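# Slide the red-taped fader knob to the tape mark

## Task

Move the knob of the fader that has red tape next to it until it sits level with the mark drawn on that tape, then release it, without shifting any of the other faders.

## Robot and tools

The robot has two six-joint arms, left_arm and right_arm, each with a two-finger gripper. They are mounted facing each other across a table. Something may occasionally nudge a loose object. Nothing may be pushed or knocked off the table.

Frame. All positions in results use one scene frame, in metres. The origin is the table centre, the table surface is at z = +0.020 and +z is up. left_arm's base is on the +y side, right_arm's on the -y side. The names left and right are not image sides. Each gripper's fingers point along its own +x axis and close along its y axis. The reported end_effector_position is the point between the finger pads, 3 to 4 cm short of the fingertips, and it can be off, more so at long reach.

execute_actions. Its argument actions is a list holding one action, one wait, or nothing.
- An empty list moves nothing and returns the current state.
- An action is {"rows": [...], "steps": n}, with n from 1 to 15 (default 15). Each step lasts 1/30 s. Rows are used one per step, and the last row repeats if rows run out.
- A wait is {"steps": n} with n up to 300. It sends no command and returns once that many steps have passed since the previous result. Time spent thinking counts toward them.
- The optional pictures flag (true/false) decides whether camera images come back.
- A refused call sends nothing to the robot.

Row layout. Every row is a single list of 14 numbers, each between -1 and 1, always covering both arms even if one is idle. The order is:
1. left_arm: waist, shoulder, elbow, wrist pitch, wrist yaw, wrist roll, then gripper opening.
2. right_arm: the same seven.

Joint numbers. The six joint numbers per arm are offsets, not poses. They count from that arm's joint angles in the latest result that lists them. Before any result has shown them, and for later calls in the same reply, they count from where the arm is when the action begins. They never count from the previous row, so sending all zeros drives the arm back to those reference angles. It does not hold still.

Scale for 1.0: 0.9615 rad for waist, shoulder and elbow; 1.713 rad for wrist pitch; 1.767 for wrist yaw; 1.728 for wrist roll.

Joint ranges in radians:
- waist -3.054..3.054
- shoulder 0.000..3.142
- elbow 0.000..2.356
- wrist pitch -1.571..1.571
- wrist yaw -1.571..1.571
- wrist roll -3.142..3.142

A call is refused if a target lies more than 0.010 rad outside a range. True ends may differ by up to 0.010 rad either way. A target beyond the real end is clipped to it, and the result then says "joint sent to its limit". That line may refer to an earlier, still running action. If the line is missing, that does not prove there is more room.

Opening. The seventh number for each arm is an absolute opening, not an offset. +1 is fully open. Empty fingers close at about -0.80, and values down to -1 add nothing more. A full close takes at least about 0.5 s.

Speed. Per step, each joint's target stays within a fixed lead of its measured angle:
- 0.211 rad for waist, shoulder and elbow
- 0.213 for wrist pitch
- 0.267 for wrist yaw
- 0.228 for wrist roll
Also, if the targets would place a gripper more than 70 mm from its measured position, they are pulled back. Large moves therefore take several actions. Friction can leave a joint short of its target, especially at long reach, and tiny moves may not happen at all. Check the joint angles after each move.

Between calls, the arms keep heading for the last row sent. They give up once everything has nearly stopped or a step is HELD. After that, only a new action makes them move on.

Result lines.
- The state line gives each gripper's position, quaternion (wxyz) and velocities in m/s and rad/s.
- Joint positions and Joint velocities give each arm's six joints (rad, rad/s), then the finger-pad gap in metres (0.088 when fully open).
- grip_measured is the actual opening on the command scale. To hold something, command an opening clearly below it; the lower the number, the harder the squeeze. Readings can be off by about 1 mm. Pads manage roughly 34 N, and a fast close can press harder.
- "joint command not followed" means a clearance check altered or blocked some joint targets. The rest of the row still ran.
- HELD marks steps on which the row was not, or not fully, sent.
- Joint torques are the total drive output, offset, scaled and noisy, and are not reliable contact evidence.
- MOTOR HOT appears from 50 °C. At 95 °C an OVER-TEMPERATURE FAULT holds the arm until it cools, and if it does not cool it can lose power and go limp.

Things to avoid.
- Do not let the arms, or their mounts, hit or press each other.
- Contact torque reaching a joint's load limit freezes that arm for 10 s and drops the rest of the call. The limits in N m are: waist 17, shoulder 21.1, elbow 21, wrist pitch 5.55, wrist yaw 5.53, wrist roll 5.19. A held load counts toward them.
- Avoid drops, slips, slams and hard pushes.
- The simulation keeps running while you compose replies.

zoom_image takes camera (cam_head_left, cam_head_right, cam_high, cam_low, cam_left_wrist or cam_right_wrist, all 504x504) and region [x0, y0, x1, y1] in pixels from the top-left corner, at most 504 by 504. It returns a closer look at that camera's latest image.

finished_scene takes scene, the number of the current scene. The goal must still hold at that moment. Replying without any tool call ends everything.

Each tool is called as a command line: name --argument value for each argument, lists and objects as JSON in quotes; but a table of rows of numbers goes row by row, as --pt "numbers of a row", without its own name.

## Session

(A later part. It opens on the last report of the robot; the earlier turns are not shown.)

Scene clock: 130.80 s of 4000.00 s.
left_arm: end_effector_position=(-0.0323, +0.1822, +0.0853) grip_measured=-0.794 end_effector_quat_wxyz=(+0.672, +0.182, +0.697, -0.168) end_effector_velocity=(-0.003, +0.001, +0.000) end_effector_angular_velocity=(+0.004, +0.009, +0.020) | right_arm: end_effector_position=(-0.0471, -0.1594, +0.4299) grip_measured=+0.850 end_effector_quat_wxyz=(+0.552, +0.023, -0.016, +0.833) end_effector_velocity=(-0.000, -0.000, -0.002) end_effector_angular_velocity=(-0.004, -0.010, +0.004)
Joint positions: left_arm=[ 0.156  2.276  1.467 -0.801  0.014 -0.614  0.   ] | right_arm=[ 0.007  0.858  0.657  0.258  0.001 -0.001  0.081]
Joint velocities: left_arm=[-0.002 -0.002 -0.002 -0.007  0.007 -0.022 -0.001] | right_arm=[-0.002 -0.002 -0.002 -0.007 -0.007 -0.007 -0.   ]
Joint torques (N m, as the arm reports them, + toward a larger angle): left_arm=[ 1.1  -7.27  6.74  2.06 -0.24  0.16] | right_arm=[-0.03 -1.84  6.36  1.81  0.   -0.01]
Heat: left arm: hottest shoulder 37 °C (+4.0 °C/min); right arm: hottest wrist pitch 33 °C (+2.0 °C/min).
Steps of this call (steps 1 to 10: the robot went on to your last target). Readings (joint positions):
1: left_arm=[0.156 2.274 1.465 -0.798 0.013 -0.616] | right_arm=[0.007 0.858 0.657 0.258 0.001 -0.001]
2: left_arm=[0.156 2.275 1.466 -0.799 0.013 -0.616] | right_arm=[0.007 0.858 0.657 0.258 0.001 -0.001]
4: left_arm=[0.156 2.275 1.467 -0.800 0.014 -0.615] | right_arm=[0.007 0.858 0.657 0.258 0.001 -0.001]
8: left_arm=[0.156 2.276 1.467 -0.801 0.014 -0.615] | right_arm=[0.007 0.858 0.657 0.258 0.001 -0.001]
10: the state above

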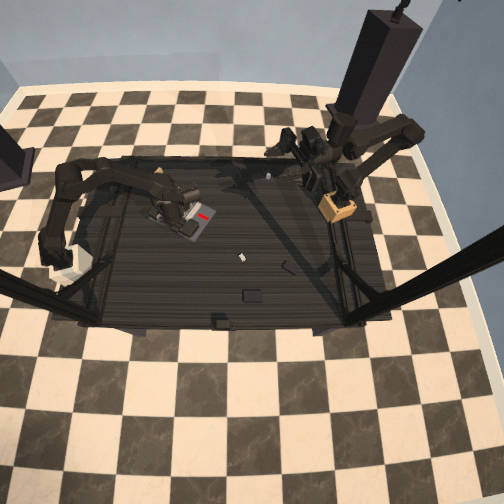

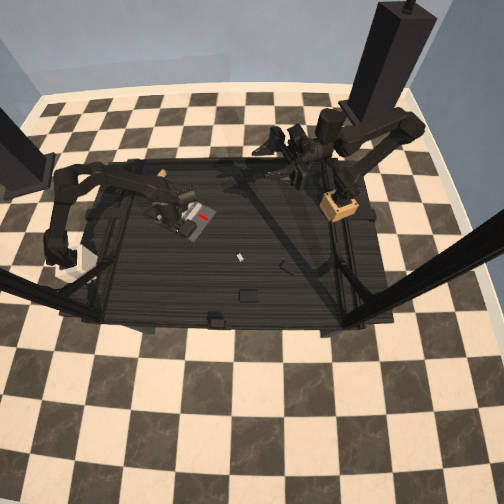

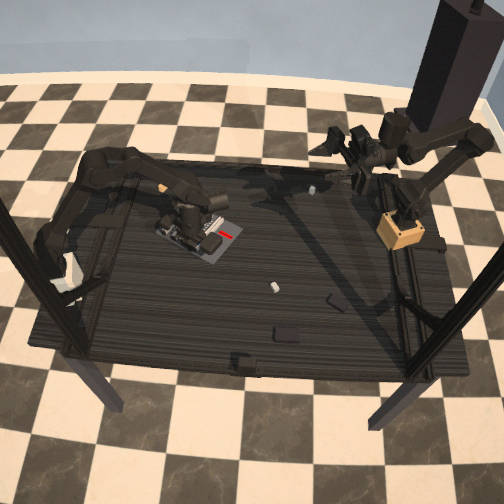

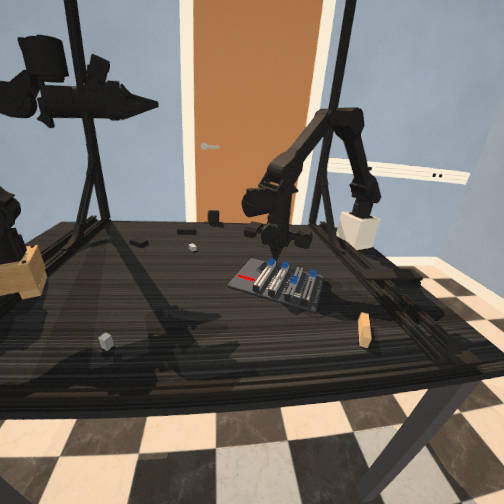

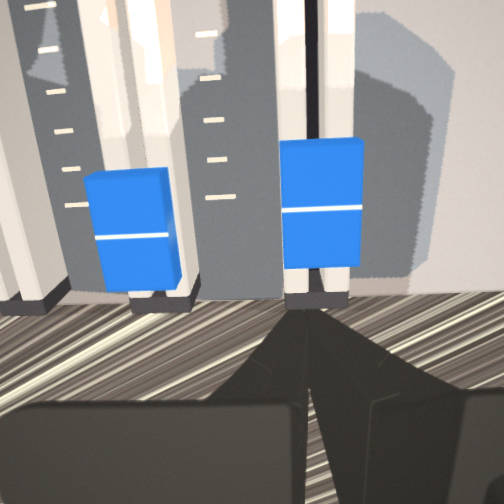

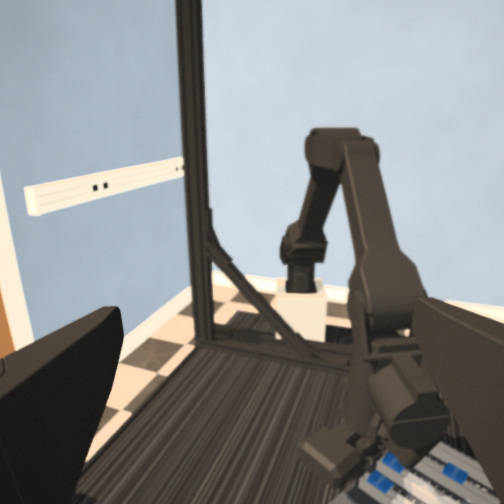

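execute_actions --actions '[{"rows":[[0,0,0,-0.004,-0.004,0,-0.82,0,0,0,0,0,0,0.85],[0,0,0,-0.008,-0.004,0,-0.82,0,0,0,0,0,0,0.85],[0,-0.01,0,-0.012,-0.004,0,-0.82,0,0,0,0,0,0,0.85],[0,-0.02,0,-0.014,-0.004,0,-0.82,0,0,0,0,0,0,0.85],[0,-0.03,0,-0.014,-0.004,0,-0.82,0,0,0,0,0,0,0.85],[0,-0.038,0,-0.014,-0.004,0,-0.82,0,0,0,0,0,0,0.85]],"steps":15}]' --pictures false

Scene clock: 139.67 s of 4000.00 s.
left_arm: end_effector_position=(-0.0329, +0.1846, +0.0910) grip_measured=-0.794 end_effector_quat_wxyz=(+0.672, +0.185, +0.698, -0.166) end_effector_velocity=(-0.004, +0.003, +0.002) end_effector_angular_velocity=(+0.012, +0.014, -0.009) | right_arm: end_effector_position=(-0.0471, -0.1594, +0.4299) grip_measured=+0.850 end_effector_quat_wxyz=(+0.552, +0.023, -0.016, +0.833) end_effector_velocity=(-0.005, -0.001, -0.003) end_effector_angular_velocity=(-0.008, -0.013, +0.034)
Joint positions: left_arm=[ 0.156  2.261  1.468 -0.823  0.01  -0.614  0.   ] | right_arm=[ 0.007  0.858  0.657  0.258  0.001 -0.001  0.081]
Joint velocities: left_arm=[-0.002 -0.007 -0.002 -0.022  0.007  0.007 -0.   ] | right_arm=[-0.002  0.002 -0.002 -0.007 -0.037 -0.007 -0.   ]
Joint torques (N m, as the arm reports them, + toward a larger angle): left_arm=[  0.06 -11.61   3.77  -0.07  -0.13   0.  ] | right_arm=[-0.05 -1.82  6.36  1.81  0.    0.  ]
Heat: left arm: hottest shoulder 37 °C (+3.0 °C/min); right arm: hottest wrist pitch 33 °C (+2.0 °C/min).
Steps of this call (steps 1 to 15: the robot went on to your last target; steps 16 to 90: nothing new was sent; then 5.37 s passed at rest; steps 91 to 105: all 15 steps of this action). Readings (joint positions):
91: left_arm=[0.156 2.276 1.468 -0.803 0.014 -0.614] | right_arm=[0.007 0.858 0.657 0.258 0.001 -0.001]
92: left_arm=[0.156 2.276 1.468 -0.804 0.014 -0.614] | right_arm=[0.007 0.858 0.657 0.258 0.001 -0.001]
94: left_arm=[0.156 2.276 1.468 -0.806 0.013 -0.614] | right_arm=[0.007 0.858 0.657 0.258 0.001 -0.001]
98: left_arm=[0.156 2.272 1.468 -0.818 0.010 -0.614] | right_arm=[0.007 0.858 0.657 0.258 0.001 -0.001]
105: the state above

execute_actions --actions '[{"rows":[[0,0,0.015,0,0,0,-0.82,0,0,0,0,0,0,0.85],[0,0,0.031,0,0,0,-0.82,0,0,0,0,0,0,0.85],[0,0,0.031,0,0,0,-0.82,0,0,0,0,0,0,0.85],[0,0,0.031,0,0,0,-0.82,0,0,0,0,0,0,0.85],[0,0,0.031,0,0,0,-0.82,0,0,0,0,0,0,0.85],[0,0,0.031,0,0,0,-0.82,0,0,0,0,0,0,0.85],[0.004,0,0.031,0.005,0,0,-0.82,0,0,0,0,0,0,0.85],[0.008,0,0.031,0.01,0,0,-0.82,0,0,0,0,0,0,0.85],[0.012,0,0.031,0.015,0,0,-0.82,0,0,0,0,0,0,0.85],[0.014,0,0.031,0.02,0,0,-0.82,0,0,0,0,0,0,0.85]],"steps":15}]' --pictures false

execute_actions --actions '[{"steps":8}]'

Scene clock: 149.20 s of 4000.00 s.
left_arm: end_effector_position=(-0.0240, +0.1753, +0.0947) grip_measured=-0.794 end_effector_quat_wxyz=(+0.683, +0.170, +0.688, -0.175) end_effector_velocity=(+0.012, -0.001, +0.001) end_effector_angular_velocity=(-0.021, -0.019, +0.029) | right_arm: end_effector_position=(-0.0471, -0.1594, +0.4299) grip_measured=+0.850 end_effector_quat_wxyz=(+0.552, +0.023, -0.016, +0.833) end_effector_velocity=(-0.000, -0.001, +0.000) end_effector_angular_velocity=(+0.001, -0.008, +0.004)
Joint positions: left_arm=[ 0.166  2.26   1.485 -0.794  0.01  -0.614  0.   ] | right_arm=[ 0.007  0.858  0.657  0.258  0.001 -0.001  0.081]
Joint velocities: left_arm=[ 0.022 -0.002  0.002  0.022 -0.007 -0.007 -0.   ] | right_arm=[-0.002 -0.002  0.002 -0.007 -0.007 -0.007 -0.   ]
Joint torques (N m, as the arm reports them, + toward a larger angle): left_arm=[ 0.25 -9.31  5.03  0.28 -0.02  0.01] | right_arm=[-0.05 -1.82  6.38  1.82  0.   -0.01]
Heat: left arm: hottest shoulder 40 °C (+5.0 °C/min); right arm: hottest wrist pitch 33 °C (+1.0 °C/min).
Steps of this call (steps 1 to 15: the robot went on to your last target; steps 16 to 90: nothing new was sent; then 6.03 s passed at rest; steps 91 to 105: all 15 steps of this action). Readings (joint positions):
91: left_arm=[0.156 2.260 1.468 -0.823 0.010 -0.614] | right_arm=[0.007 0.858 0.657 0.258 0.001 -0.001]
92: left_arm=[0.156 2.260 1.469 -0.824 0.010 -0.614] | right_arm=[0.007 0.858 0.657 0.258 0.001 -0.001]
94: left_arm=[0.156 2.260 1.474 -0.824 0.010 -0.614] | right_arm=[0.007 0.858 0.657 0.258 0.001 -0.001]
98: left_arm=[0.156 2.260 1.482 -0.818 0.010 -0.614] | right_arm=[0.007 0.858 0.657 0.258 0.001 -0.001]
105: the state above

Scene clock: 149.47 s of 4000.00 s.
left_arm: end_effector_position=(-0.0234, +0.1747, +0.0947) grip_measured=-0.794 end_effector_quat_wxyz=(+0.684, +0.168, +0.687, -0.176) end_effector_velocity=(-0.001, -0.003, +0.001) end_effector_angular_velocity=(-0.014, +0.001, +0.005) | right_arm: end_effector_position=(-0.0471, -0.1594, +0.4299) grip_measured=+0.850 end_effector_quat_wxyz=(+0.552, +0.023, -0.016, +0.833) end_effector_velocity=(+0.002, +0.000, +0.000) end_effector_angular_velocity=(+0.000, -0.007, -0.010)
Joint positions: left_arm=[ 0.167  2.26   1.485 -0.79   0.01  -0.614  0.   ] | right_arm=[ 0.007  0.858  0.657  0.258  0.001 -0.001  0.081]
Joint velocities: left_arm=[-0.002 -0.002  0.002  0.007  0.007 -0.007 -0.   ] | right_arm=[-0.002 -0.002  0.002 -0.007  0.007 -0.007  0.   ]
Joint torques (N m, as the arm reports them, + toward a larger angle): left_arm=[ 0.31 -9.31  5.18  0.33 -0.01  0.01] | right_arm=[-0.04 -1.85  6.35  1.82  0.   -0.01]
Heat: left arm: hottest shoulder 40 °C (+5.1 °C/min); right arm: hottest wrist pitch 33 °C (+1.0 °C/min).
Steps of this call (steps 1 to 8: the robot went on to your last target). Readings (joint positions):
1: left_arm=[0.167 2.260 1.485 -0.793 0.010 -0.614] | right_arm=[0.007 0.858 0.657 0.258 0.001 -0.001]
2: left_arm=[0.167 2.260 1.485 -0.792 0.010 -0.614] | right_arm=[0.007 0.858 0.657 0.258 0.001 -0.001]
4: left_arm=[0.167 2.260 1.485 -0.791 0.010 -0.614] | right_arm=[0.007 0.858 0.657 0.258 0.001 -0.001]
8: the state above

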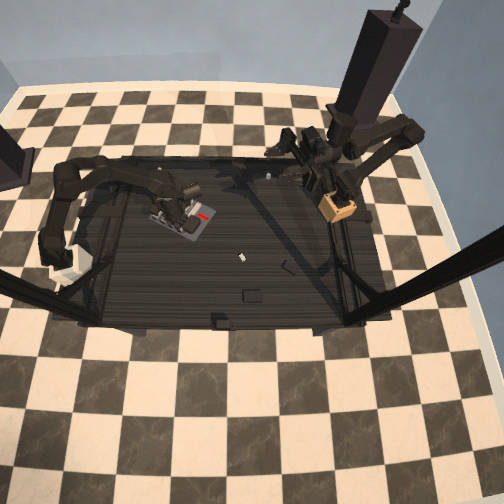

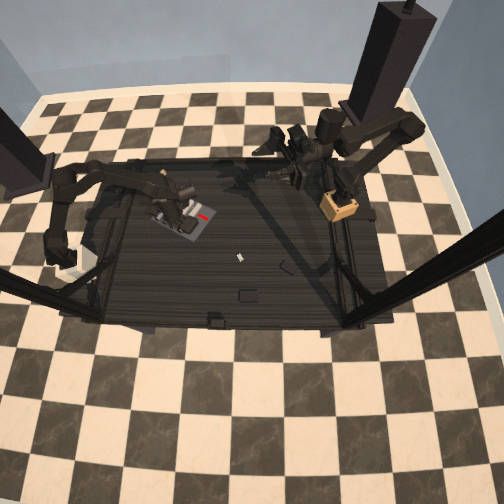

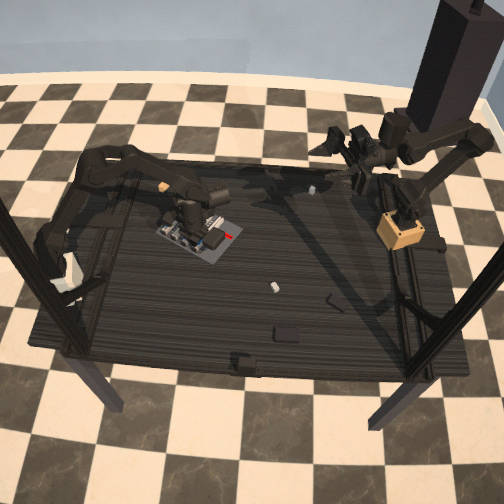

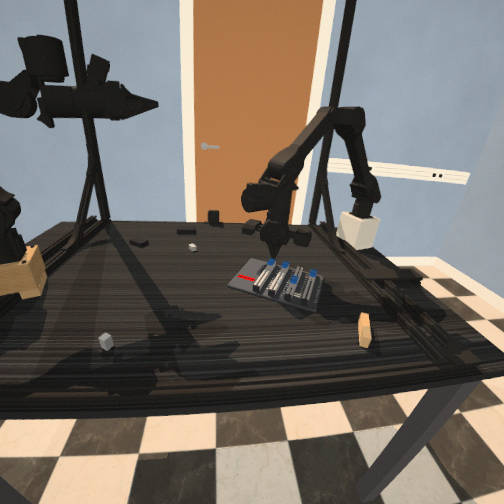

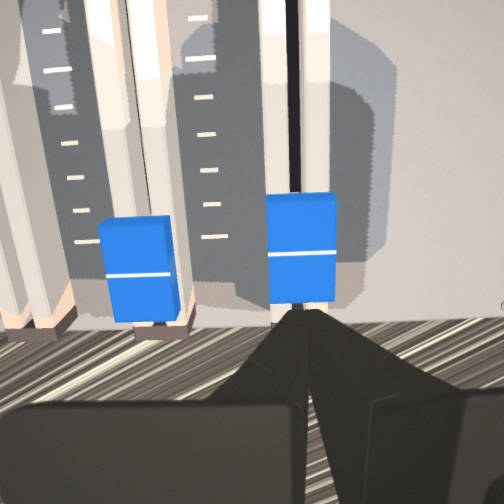

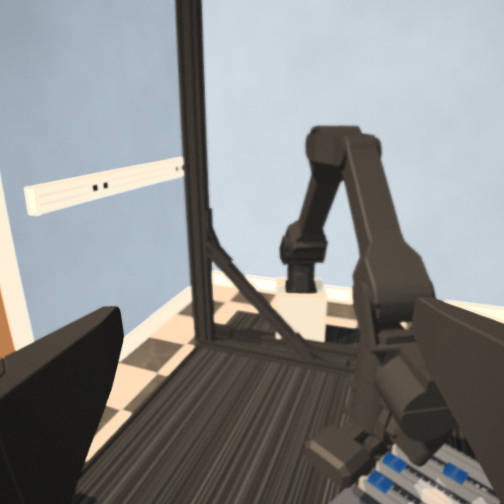

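execute_actions --actions '[{"rows":[[0,0.015,0.01,0,0,0,-0.82,0,0,0,0,0,0,0.85],[0,0.025,0.012,0,0,0,-0.82,0,0,0,0,0,0,0.85],[0,0.025,0.014,0,0,0,-0.82,0,0,0,0,0,0,0.85],[0.003,0.025,0.015,0,0,0,-0.82,0,0,0,0,0,0,0.85],[0.007,0.034,0.032,-0.004,0,0.003,-0.82,0,0,0,0,0,0,0.85],[0.012,0.044,0.049,-0.008,0,0.005,-0.82,0,0,0,0,0,0,0.85],[0.016,0.053,0.067,-0.012,0,0.008,-0.82,0,0,0,0,0,0,0.85],[0.021,0.063,0.084,-0.016,0,0.01,-0.82,0,0,0,0,0,0,0.85],[0.025,0.072,0.101,-0.02,0,0.013,-0.82,0,0,0,0,0,0,0.85],[0.03,0.082,0.118,-0.025,0,0.015,-0.82,0,0,0,0,0,0,0.85],[0.034,0.091,0.135,-0.029,0,0.018,-0.82,0,0,0,0,0,0,0.85],[0.039,0.101,0.152,-0.033,0,0.02,-0.82,0,0,0,0,0,0,0.85],[0.043,0.11,0.17,-0.037,0,0.023,-0.82,0,0,0,0,0,0,0.85],[0.048,0.12,0.187,-0.041,0,0.025,-0.82,0,0,0,0,0,0,0.85],[0.052,0.129,0.204,-0.045,0,0.028,-0.82,0,0,0,0,0,0,0.85]],"steps":15}]' --pictures false

execute_actions --actions '[{"steps":12}]'

Scene clock: 163.20 s of 4000.00 s.
left_arm: end_effector_position=(-0.0014, +0.1618, +0.0930) grip_measured=-0.794 end_effector_quat_wxyz=(+0.683, +0.169, +0.689, -0.175) end_effector_velocity=(+0.089, -0.046, +0.004) end_effector_angular_velocity=(-0.026, -0.022, +0.005) | right_arm: end_effector_position=(-0.0471, -0.1594, +0.4299) grip_measured=+0.850 end_effector_quat_wxyz=(+0.552, +0.023, -0.016, +0.833) end_effector_velocity=(+0.000, -0.001, -0.003) end_effector_angular_velocity=(-0.004, -0.010, +0.004)
Joint positions: left_arm=[ 0.199  2.34   1.62  -0.85   0.011 -0.582  0.   ] | right_arm=[ 0.007  0.858  0.657  0.258  0.001 -0.001  0.081]
Joint velocities: left_arm=[ 0.129  0.256  0.486 -0.198 -0.007  0.125 -0.   ] | right_arm=[-0.002 -0.007 -0.007 -0.007 -0.007 -0.007 -0.   ]
Joint torques (N m, as the arm reports them, + toward a larger angle): left_arm=[ 0.45 -7.88  5.24  0.32 -0.02  0.08] | right_arm=[-0.04 -1.85  6.38  1.81 -0.01 -0.01]
Heat: left arm: hottest shoulder 41 °C (+5.1 °C/min); right arm: hottest wrist pitch 33 °C (+1.0 °C/min).
Steps of this call (steps 1 to 15: the robot went on to your last target; steps 16 to 90: nothing new was sent; then 10.23 s passed at rest; steps 91 to 105: all 15 steps of this action). Readings (joint positions):
91: left_arm=[0.167 2.260 1.485 -0.790 0.010 -0.614] | right_arm=[0.007 0.858 0.657 0.258 0.001 -0.001]
92: left_arm=[0.167 2.261 1.485 -0.790 0.010 -0.614] | right_arm=[0.007 0.858 0.657 0.258 0.001 -0.001]
94: left_arm=[0.167 2.262 1.485 -0.790 0.010 -0.614] | right_arm=[0.007 0.858 0.657 0.258 0.001 -0.001]
98: left_arm=[0.171 2.284 1.516 -0.806 0.010 -0.609] | right_arm=[0.007 0.858 0.657 0.258 0.001 -0.001]
105: the state above

Scene clock: 163.60 s of 4000.00 s.
left_arm: end_effector_position=(+0.0065, +0.1576, +0.0933) grip_measured=-0.794 end_effector_quat_wxyz=(+0.684, +0.168, +0.688, -0.176) end_effector_velocity=(+0.002, +0.001, +0.003) end_effector_angular_velocity=(+0.010, -0.003, +0.010) | right_arm: end_effector_position=(-0.0471, -0.1594, +0.4299) grip_measured=+0.850 end_effector_quat_wxyz=(+0.552, +0.023, -0.016, +0.833) end_effector_velocity=(-0.001, +0.001, -0.007) end_effector_angular_velocity=(-0.022, -0.018, +0.004)
Joint positions: left_arm=[ 0.211  2.364  1.665 -0.869  0.011 -0.57   0.   ] | right_arm=[ 0.007  0.858  0.657  0.258  0.001 -0.001  0.081]
Joint velocities: left_arm=[ 0.002  0.002  0.017 -0.022 -0.007 -0.007 -0.   ] | right_arm=[-0.002  0.002 -0.002 -0.022 -0.007 -0.007  0.   ]
Joint torques (N m, as the arm reports them, + toward a larger angle): left_arm=[ 0.54 -8.04  5.56  0.27 -0.04  0.11] | right_arm=[-0.05 -1.85  6.37  1.81 -0.01 -0.01]
Heat: left arm: hottest shoulder 41 °C (+5.1 °C/min); right arm: hottest wrist pitch 33 °C (+1.0 °C/min).
Steps of this call (steps 1 to 12: the robot went on to your last target). Readings (joint positions):
1: left_arm=[0.203 2.347 1.633 -0.854 0.011 -0.579] | right_arm=[0.007 0.858 0.657 0.258 0.001 -0.001]
2: left_arm=[0.207 2.352 1.643 -0.856 0.011 -0.576] | right_arm=[0.007 0.858 0.657 0.258 0.001 -0.001]
4: left_arm=[0.209 2.358 1.655 -0.861 0.011 -0.573] | right_arm=[0.007 0.858 0.657 0.258 0.001 -0.001]
8: left_arm=[0.210 2.363 1.663 -0.868 0.011 -0.571] | right_arm=[0.007 0.858 0.657 0.258 0.001 -0.001]
12: the state above

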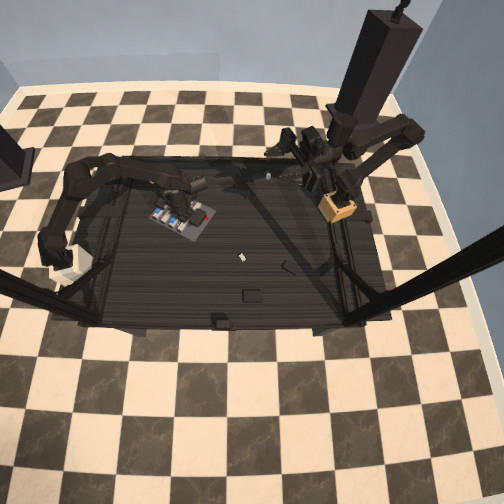

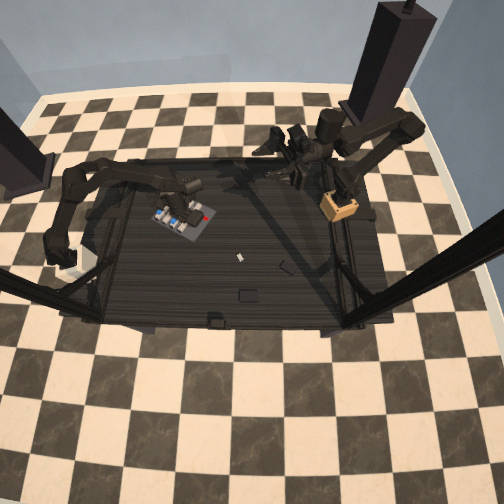

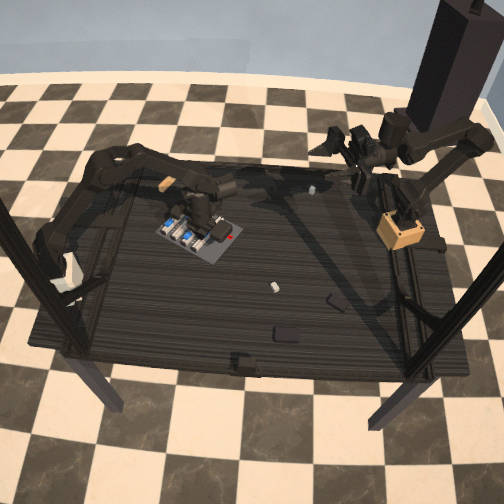

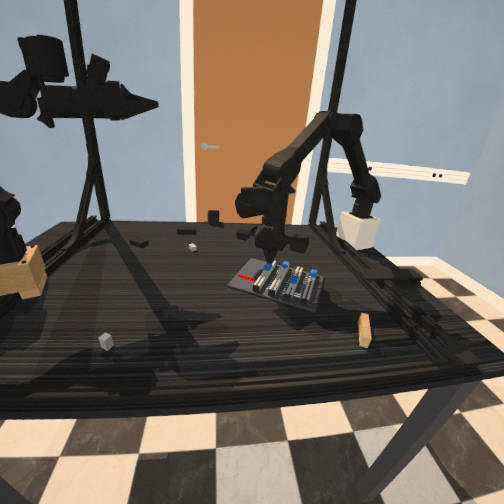

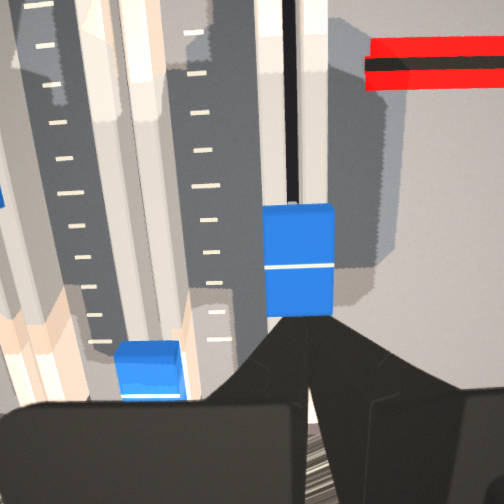

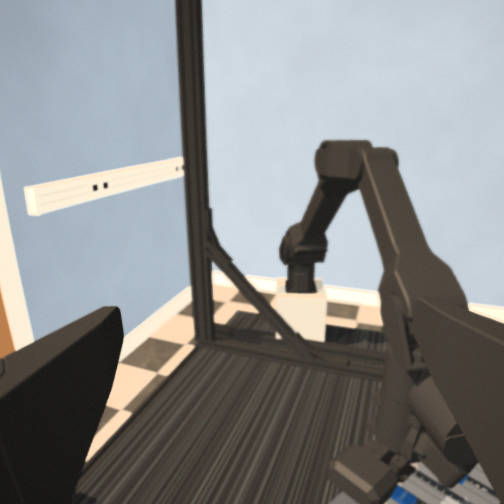

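execute_actions --actions '[{"rows":[[0.006,0.02,0.016,0,0,0,-0.82,0,0,0,0,0,0,0.85],[0.01,0.03,0.035,-0.005,0,0.002,-0.82,0,0,0,0,0,0,0.85],[0.013,0.04,0.053,-0.01,0,0.004,-0.82,0,0,0,0,0,0,0.85],[0.017,0.05,0.072,-0.015,0,0.006,-0.82,0,0,0,0,0,0,0.85],[0.021,0.06,0.09,-0.019,0,0.008,-0.82,0,0,0,0,0,0,0.85],[0.024,0.07,0.109,-0.024,0,0.01,-0.82,0,0,0,0,0,0,0.85],[0.028,0.08,0.127,-0.029,0,0.012,-0.82,0,0,0,0,0,0,0.85],[0.032,0.09,0.146,-0.034,0,0.014,-0.82,0,0,0,0,0,0,0.85],[0.035,0.10,0.165,-0.039,0,0.016,-0.82,0,0,0,0,0,0,0.85],[0.039,0.11,0.183,-0.044,0,0.018,-0.82,0,0,0,0,0,0,0.85],[0.042,0.12,0.202,-0.049,0,0.02,-0.82,0,0,0,0,0,0,0.85],[0.046,0.13,0.22,-0.053,0,0.022,-0.82,0,0,0,0,0,0,0.85],[0.049,0.14,0.239,-0.058,0,0.025,-0.82,0,0,0,0,0,0,0.85],[0.053,0.15,0.257,-0.063,0,0.028,-0.82,0,0,0,0,0,0,0.85],[0.056,0.16,0.276,-0.068,0,0.03,-0.82,0,0,0,0,0,0,0.85]],"steps":15}]' --pictures false

execute_actions --actions '[{"steps":14}]'

Scene clock: 186.83 s of 4000.00 s.
left_arm: end_effector_position=(+0.0353, +0.1416, +0.0945) grip_measured=-0.794 end_effector_quat_wxyz=(+0.684, +0.168, +0.688, -0.176) end_effector_velocity=(+0.072, -0.039, +0.003) end_effector_angular_velocity=(-0.007, -0.014, -0.024) | right_arm: end_effector_position=(-0.0471, -0.1594, +0.4299) grip_measured=+0.850 end_effector_quat_wxyz=(+0.552, +0.023, -0.016, +0.833) end_effector_velocity=(-0.000, -0.001, +0.001) end_effector_angular_velocity=(+0.010, -0.004, +0.004)
Joint positions: left_arm=[ 0.248  2.469  1.866 -0.963  0.011 -0.533  0.   ] | right_arm=[ 0.007  0.858  0.657  0.258  0.001 -0.001  0.081]
Joint velocities: left_arm=[ 0.085  0.276  0.53  -0.242 -0.007  0.11  -0.   ] | right_arm=[-0.002 -0.002 -0.002  0.007 -0.007 -0.007 -0.   ]
Joint torques (N m, as the arm reports them, + toward a larger angle): left_arm=[ 0.75 -8.37  5.57  0.26 -0.01  0.09] | right_arm=[-0.04 -1.83  6.39  1.81  0.   -0.01]
Heat: left arm: hottest shoulder 40 °C (+4.0 °C/min); right arm: hottest wrist pitch 34 °C (+1.0 °C/min).
Steps of this call (steps 1 to 30: the robot went on to your last target; steps 31 to 90: nothing new was sent; then 19.73 s passed at rest; steps 91 to 105: all 15 steps of this action). Readings (joint positions):
91: left_arm=[0.211 2.365 1.667 -0.869 0.011 -0.569] | right_arm=[0.007 0.858 0.657 0.258 0.001 -0.001]
92: left_arm=[0.211 2.366 1.670 -0.872 0.011 -0.569] | right_arm=[0.007 0.858 0.657 0.258 0.001 -0.001]
94: left_arm=[0.213 2.376 1.687 -0.884 0.011 -0.568] | right_arm=[0.007 0.858 0.657 0.258 0.001 -0.001]
98: left_arm=[0.225 2.406 1.744 -0.908 0.011 -0.557] | right_arm=[0.007 0.858 0.657 0.258 0.001 -0.001]
105: the state above

Scene clock: 187.30 s of 4000.00 s.
left_arm: end_effector_position=(+0.0420, +0.1381, +0.0947) grip_measured=-0.794 end_effector_quat_wxyz=(+0.684, +0.168, +0.688, -0.177) end_effector_velocity=(-0.004, +0.003, -0.001) end_effector_angular_velocity=(+0.023, +0.005, +0.000) | right_arm: end_effector_position=(-0.0471, -0.1594, +0.4299) grip_measured=+0.850 end_effector_quat_wxyz=(+0.552, +0.023, -0.016, +0.833) end_effector_velocity=(+0.002, +0.001, -0.008) end_effector_angular_velocity=(-0.022, -0.017, -0.010)
Joint positions: left_arm=[ 0.257  2.496  1.916 -0.986  0.013 -0.521  0.   ] | right_arm=[ 0.007  0.858  0.657  0.258  0.001 -0.001  0.081]
Joint velocities: left_arm=[-0.007  0.002  0.002 -0.022 -0.007 -0.007 -0.   ] | right_arm=[-0.002 -0.002 -0.007 -0.022  0.007 -0.007 -0.   ]
Joint torques (N m, as the arm reports them, + toward a larger angle): left_arm=[ 0.69 -8.55  5.79  0.24 -0.07  0.1 ] | right_arm=[-0.04 -1.87  6.37  1.81 -0.01 -0.01]
Heat: left arm: hottest shoulder 40 °C (+4.0 °C/min); right arm: hottest wrist pitch 34 °C (+1.0 °C/min).
Steps of this call (steps 1 to 14: the robot went on to your last target). Readings (joint positions):
1: left_arm=[0.251 2.477 1.880 -0.968 0.011 -0.530] | right_arm=[0.007 0.858 0.657 0.258 0.001 -0.001]
2: left_arm=[0.254 2.482 1.891 -0.971 0.012 -0.527] | right_arm=[0.007 0.858 0.657 0.258 0.001 -0.001]
4: left_arm=[0.256 2.489 1.904 -0.977 0.013 -0.525] | right_arm=[0.007 0.858 0.657 0.258 0.001 -0.001]
8: left_arm=[0.257 2.494 1.913 -0.985 0.013 -0.522] | right_arm=[0.007 0.858 0.657 0.258 0.001 -0.001]
14: the state above

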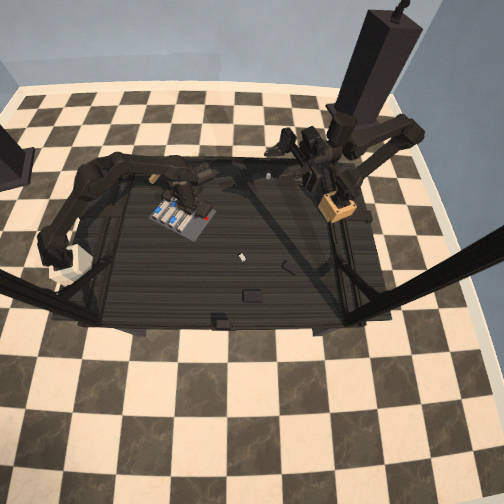

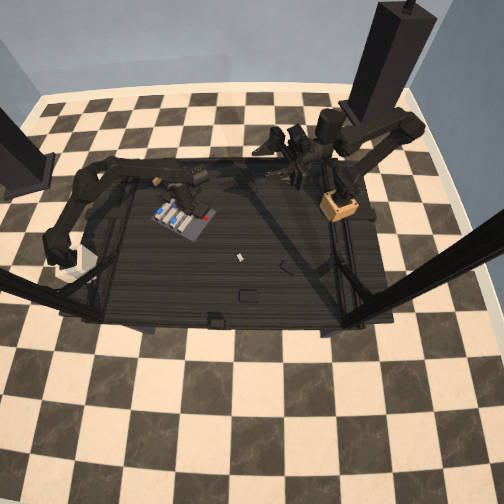

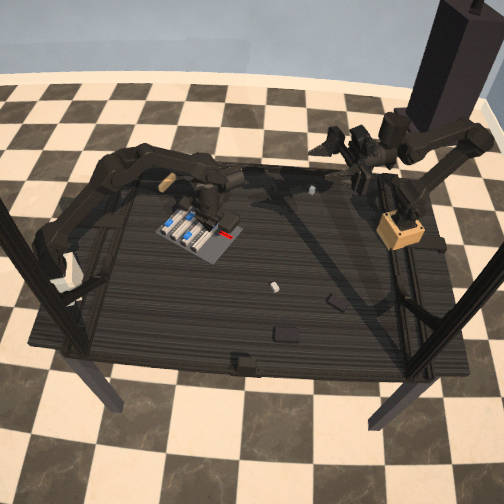

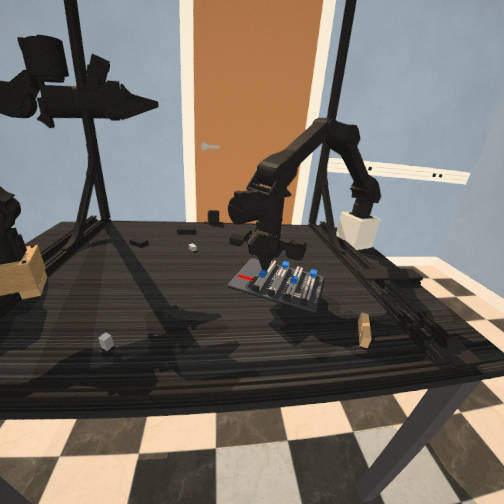

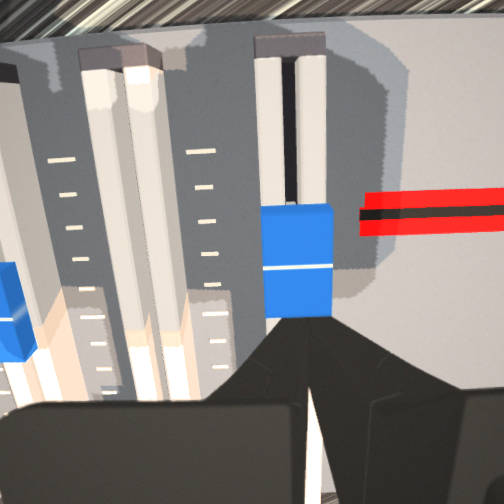

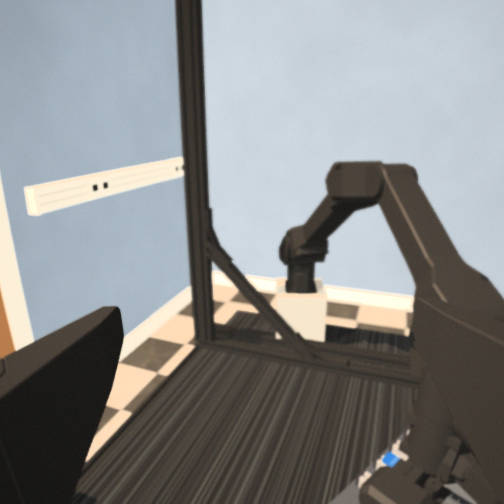

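zoom_image --camera "cam_left_wrist" --region '[60, 0, 400, 340]'

Region (60, 0, 400, 340) of cam_left_wrist's 504x504 image, scaled by 1.482, with more detail than that image has.

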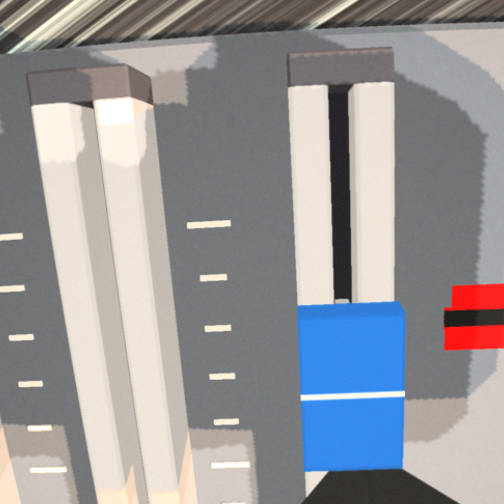

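execute_actions --actions '[{"rows":[[0.008,0.01,0.01,0.002,0,0,-0.82,0,0,0,0,0,0,0.85],[0.01,0.01,0.01,0.004,0,0,-0.82,0,0,0,0,0,0,0.85],[0.012,0.01,0.01,0.006,0,0,-0.82,0,0,0,0,0,0,0.85],[0.014,0.01,0.01,0.008,0,0,-0.82,0,0,0,0,0,0,0.85],[0.015,0.01,0.01,0.0095,0,0,-0.82,0,0,0,0,0,0,0.85]],"steps":15}]'

Scene clock: 207.23 s of 4000.00 s.
left_arm: end_effector_position=(+0.0452, +0.1366, +0.0946) grip_measured=-0.794 end_effector_quat_wxyz=(+0.687, +0.163, +0.685, -0.179) end_effector_velocity=(-0.001, +0.002, -0.002) end_effector_angular_velocity=(+0.014, +0.000, -0.010) | right_arm: end_effector_position=(-0.0472, -0.1593, +0.4296) grip_measured=+0.850 end_effector_quat_wxyz=(+0.552, +0.023, -0.016, +0.833) end_effector_velocity=(-0.000, -0.001, +0.001) end_effector_angular_velocity=(+0.004, +0.009, +0.005)
Joint positions: left_arm=[ 0.262  2.497  1.918 -0.974  0.015 -0.521  0.   ] | right_arm=[ 0.007  0.859  0.657  0.258  0.001 -0.001  0.081]
Joint velocities: left_arm=[-0.002  0.002 -0.002 -0.007 -0.007  0.007 -0.   ] | right_arm=[-0.002 -0.002 -0.002  0.007 -0.007  0.007 -0.   ]
Joint torques (N m, as the arm reports them, + toward a larger angle): left_arm=[  0.83 -10.05   5.17   0.46  -0.09   0.  ] | right_arm=[-0.05 -1.83  6.36  1.81 -0.01 -0.01]
Heat: left arm: hottest shoulder 41 °C (+2.0 °C/min); right arm: hottest wrist pitch 34 °C (+1.0 °C/min).
Steps of this call (steps 1 to 30: the robot went on to your last target; steps 31 to 90: nothing new was sent; then 16.43 s passed at rest; steps 91 to 105: all 15 steps of this action). Readings (joint positions):
91: left_arm=[0.257 2.497 1.917 -0.987 0.013 -0.521] | right_arm=[0.007 0.859 0.657 0.258 0.001 -0.001]
92: left_arm=[0.257 2.497 1.917 -0.987 0.013 -0.521] | right_arm=[0.007 0.859 0.657 0.258 0.001 -0.001]
94: left_arm=[0.258 2.497 1.917 -0.984 0.013 -0.521] | right_arm=[0.007 0.859 0.657 0.258 0.001 -0.001]
98: left_arm=[0.261 2.497 1.917 -0.976 0.015 -0.521] | right_arm=[0.007 0.859 0.657 0.258 0.001 -0.001]
105: the state above

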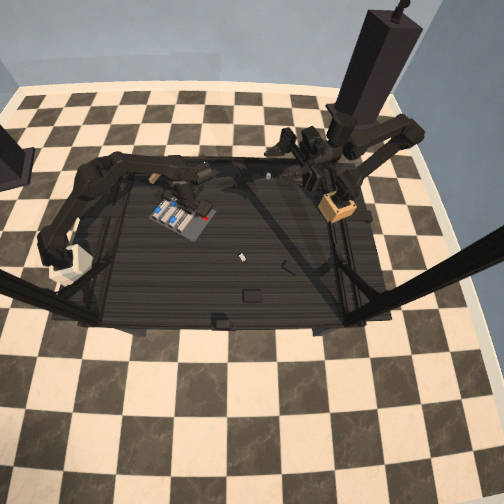

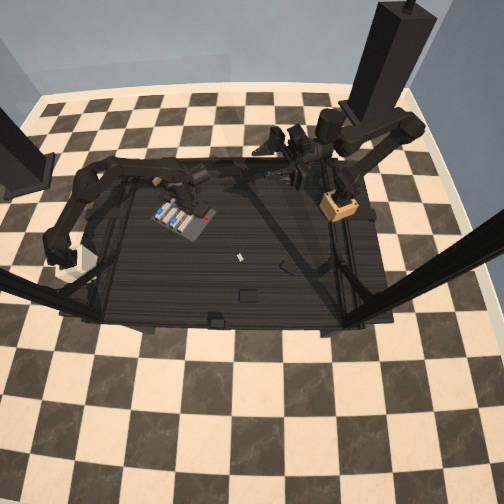

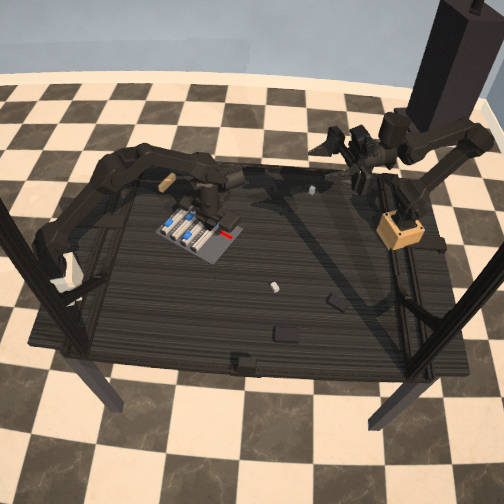

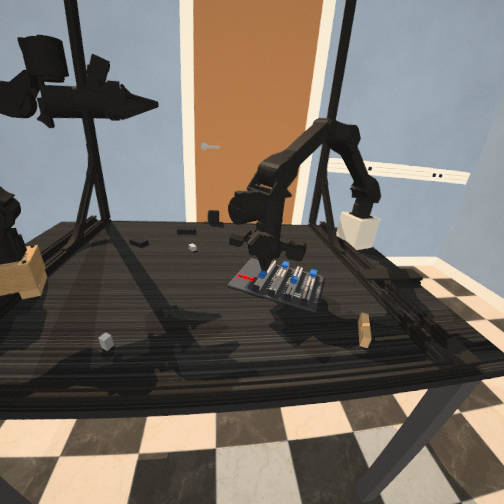

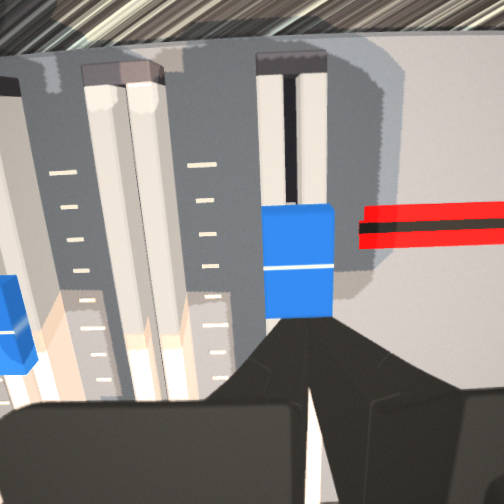

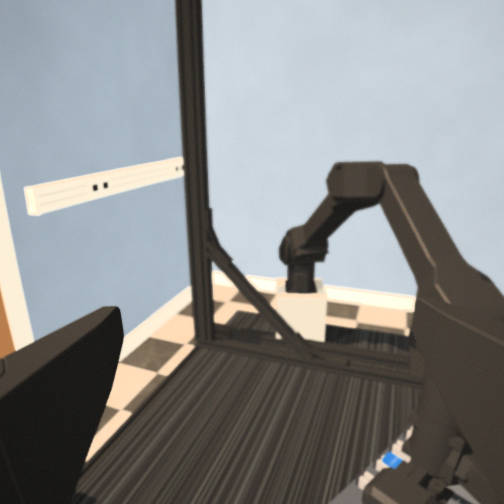

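execute_actions --actions '[{"rows":[[-0.005,0,0,-0.01,0,0,-0.82,0,0,0,0,0,0,0.85],[-0.01,0,0,-0.02,0,0,-0.82,0,0,0,0,0,0,0.85],[-0.015,-0.01,0,-0.03,0,0,-0.82,0,0,0,0,0,0,0.85],[-0.02,-0.025,-0.01,-0.04,0,-0.005,-0.82,0,0,0,0,0,0,0.85],[-0.025,-0.045,-0.025,-0.05,0,-0.01,-0.82,0,0,0,0,0,0,0.85],[-0.03,-0.065,-0.04,-0.055,0,-0.015,-0.82,0,0,0,0,0,0,0.85],[-0.035,-0.09,-0.055,-0.06,0,-0.02,-0.82,0,0,0,0,0,0,0.85],[-0.04,-0.115,-0.07,-0.06,0,-0.025,-0.82,0,0,0,0,0,0,0.85],[-0.045,-0.14,-0.085,-0.06,0,-0.025,-0.82,0,0,0,0,0,0,0.85],[-0.045,-0.165,-0.1,-0.06,0,-0.025,-0.82,0,0,0,0,0,0,0.85],[-0.045,-0.19,-0.11,-0.06,0,-0.025,-0.82,0,0,0,0,0,0,0.85],[-0.045,-0.208,-0.118,-0.06,0,-0.025,-0.82,0,0,0,0,0,0,0.85]],"steps":15}]' --pictures false

execute_actions --actions '[{"steps":12}]'

zoom_image --camera "cam_left_wrist" --region '[180, 0, 420, 220]'

Scene clock: 220.43 s of 4000.00 s.
left_arm: end_effector_position=(+0.0134, +0.1516, +0.1423) grip_measured=-0.794 end_effector_quat_wxyz=(+0.679, +0.172, +0.693, -0.174) end_effector_velocity=(+0.015, -0.031, +0.169) end_effector_angular_velocity=(-0.333, -0.199, +0.029) | right_arm: end_effector_position=(-0.0472, -0.1593, +0.4296) grip_measured=+0.850 end_effector_quat_wxyz=(+0.552, +0.023, -0.016, +0.833) end_effector_velocity=(-0.002, -0.001, -0.008) end_effector_angular_velocity=(-0.022, -0.018, +0.009)
Joint positions: left_arm=[ 0.219  2.339  1.828 -1.072  0.015 -0.558  0.   ] | right_arm=[ 0.007  0.859  0.657  0.258  0.001 -0.001  0.081]
Joint velocities: left_arm=[-0.007 -0.403 -0.007 -0.007 -0.007 -0.037 -0.   ] | right_arm=[ 0.002 -0.002 -0.007 -0.022 -0.007 -0.007 -0.   ]
Joint torques (N m, as the arm reports them, + toward a larger angle): left_arm=[  0.07 -11.15   2.59  -0.01   0.    -0.12] | right_arm=[-0.07 -1.85  6.38  1.81  0.   -0.01]
Heat: left arm: hottest shoulder 43 °C (+2.0 °C/min); right arm: hottest wrist pitch 34 °C (+1.0 °C/min).
Steps of this call (steps 1 to 15: the robot went on to your last target; steps 16 to 90: nothing new was sent; then 9.70 s passed at rest; steps 91 to 105: all 15 steps of this action). Readings (joint positions):
91: left_arm=[0.262 2.497 1.918 -0.974 0.015 -0.521] | right_arm=[0.007 0.859 0.657 0.258 0.001 -0.001]
92: left_arm=[0.262 2.497 1.918 -0.979 0.015 -0.521] | right_arm=[0.007 0.859 0.657 0.258 0.001 -0.001]
94: left_arm=[0.260 2.497 1.918 -1.006 0.015 -0.521] | right_arm=[0.007 0.859 0.657 0.258 0.001 -0.001]
98: left_arm=[0.245 2.470 1.888 -1.052 0.015 -0.542] | right_arm=[0.007 0.859 0.657 0.258 0.001 -0.001]
105: the state above

Scene clock: 220.83 s of 4000.00 s.
left_arm: end_effector_position=(+0.0119, +0.1542, +0.1488) grip_measured=-0.794 end_effector_quat_wxyz=(+0.680, +0.170, +0.692, -0.174) end_effector_velocity=(+0.001, -0.001, +0.000) end_effector_angular_velocity=(-0.002, -0.010, +0.019) | right_arm: end_effector_position=(-0.0472, -0.1593, +0.4296) grip_measured=+0.850 end_effector_quat_wxyz=(+0.552, +0.023, -0.016, +0.833) end_effector_velocity=(+0.002, +0.000, -0.002) end_effector_angular_velocity=(-0.010, +0.004, -0.009)
Joint positions: left_arm=[ 0.219  2.314  1.812 -1.076  0.015 -0.561  0.   ] | right_arm=[ 0.007  0.859  0.657  0.258  0.001 -0.001  0.081]
Joint velocities: left_arm=[-0.002 -0.002 -0.002  0.007 -0.007 -0.022 -0.   ] | right_arm=[-0.002 -0.002 -0.002 -0.007  0.007  0.007 -0.   ]
Joint torques (N m, as the arm reports them, + toward a larger angle): left_arm=[ -0.01 -12.05   3.67   0.1   -0.01  -0.09] | right_arm=[-0.05 -1.84  6.38  1.81  0.   -0.01]
Heat: left arm: hottest shoulder 43 °C (+2.0 °C/min); right arm: hottest wrist pitch 34 °C (+1.0 °C/min).
Steps of this call (steps 1 to 12: the robot went on to your last target). Readings (joint positions):
1: left_arm=[0.219 2.327 1.828 -1.072 0.015 -0.559] | right_arm=[0.007 0.859 0.657 0.258 0.001 -0.001]
2: left_arm=[0.219 2.320 1.828 -1.072 0.015 -0.560] | right_arm=[0.007 0.859 0.657 0.258 0.001 -0.001]
4: left_arm=[0.219 2.314 1.826 -1.073 0.015 -0.560] | right_arm=[0.007 0.859 0.657 0.258 0.001 -0.001]
8: left_arm=[0.219 2.314 1.814 -1.076 0.015 -0.561] | right_arm=[0.007 0.859 0.657 0.258 0.001 -0.001]
12: the state above

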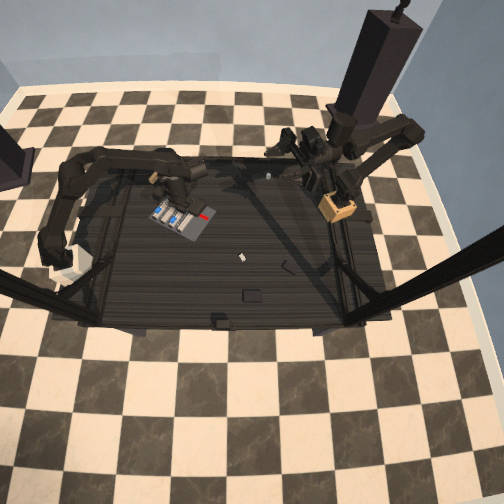

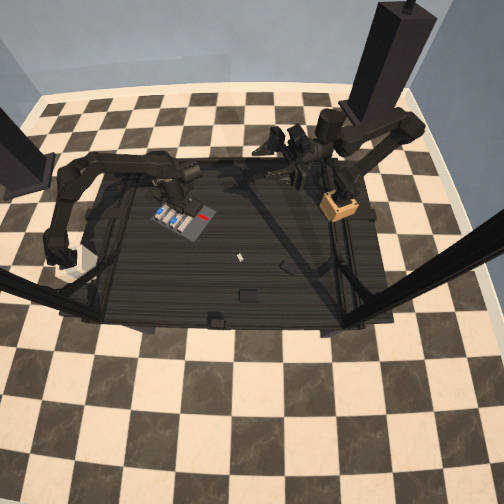

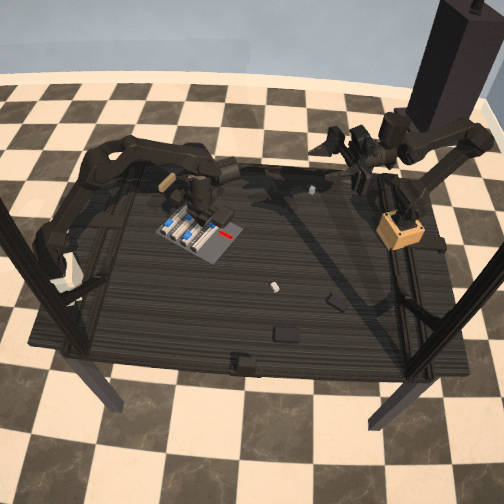

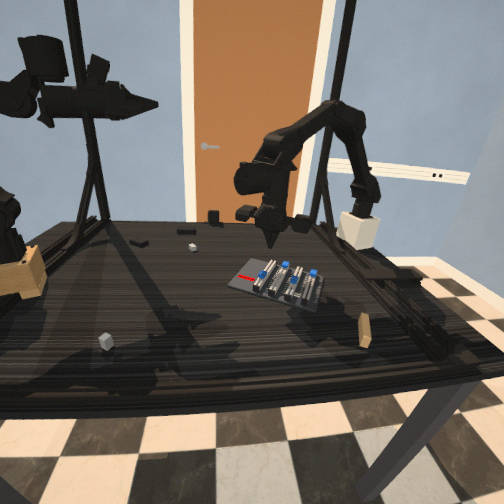

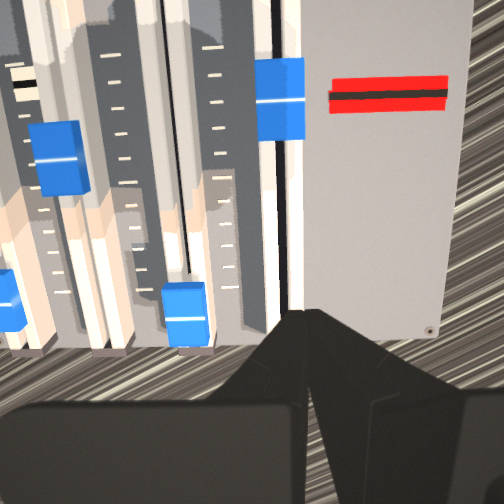

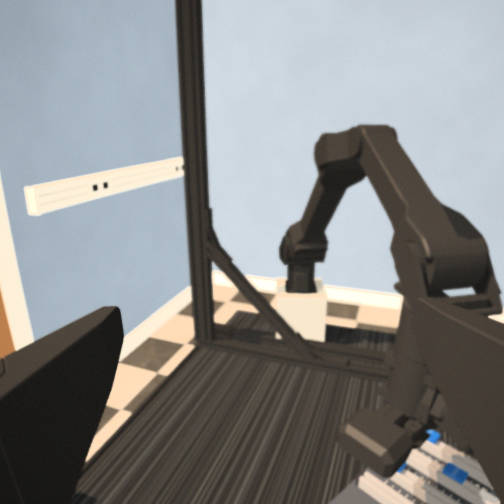

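Region (180, 0, 420, 220) of cam_left_wrist's 504x504 image, scaled by 2.100, with more detail than that image has; it fills the top 462 rows of this view, and the rest is white.

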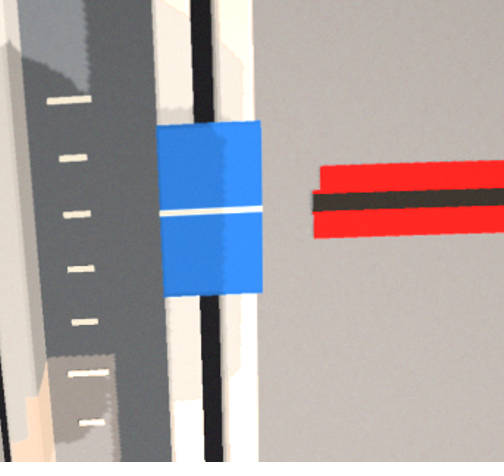

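Off by under 1 mm, within the line's width.

finished_scene --scene 1

The scene is finished: the task was done.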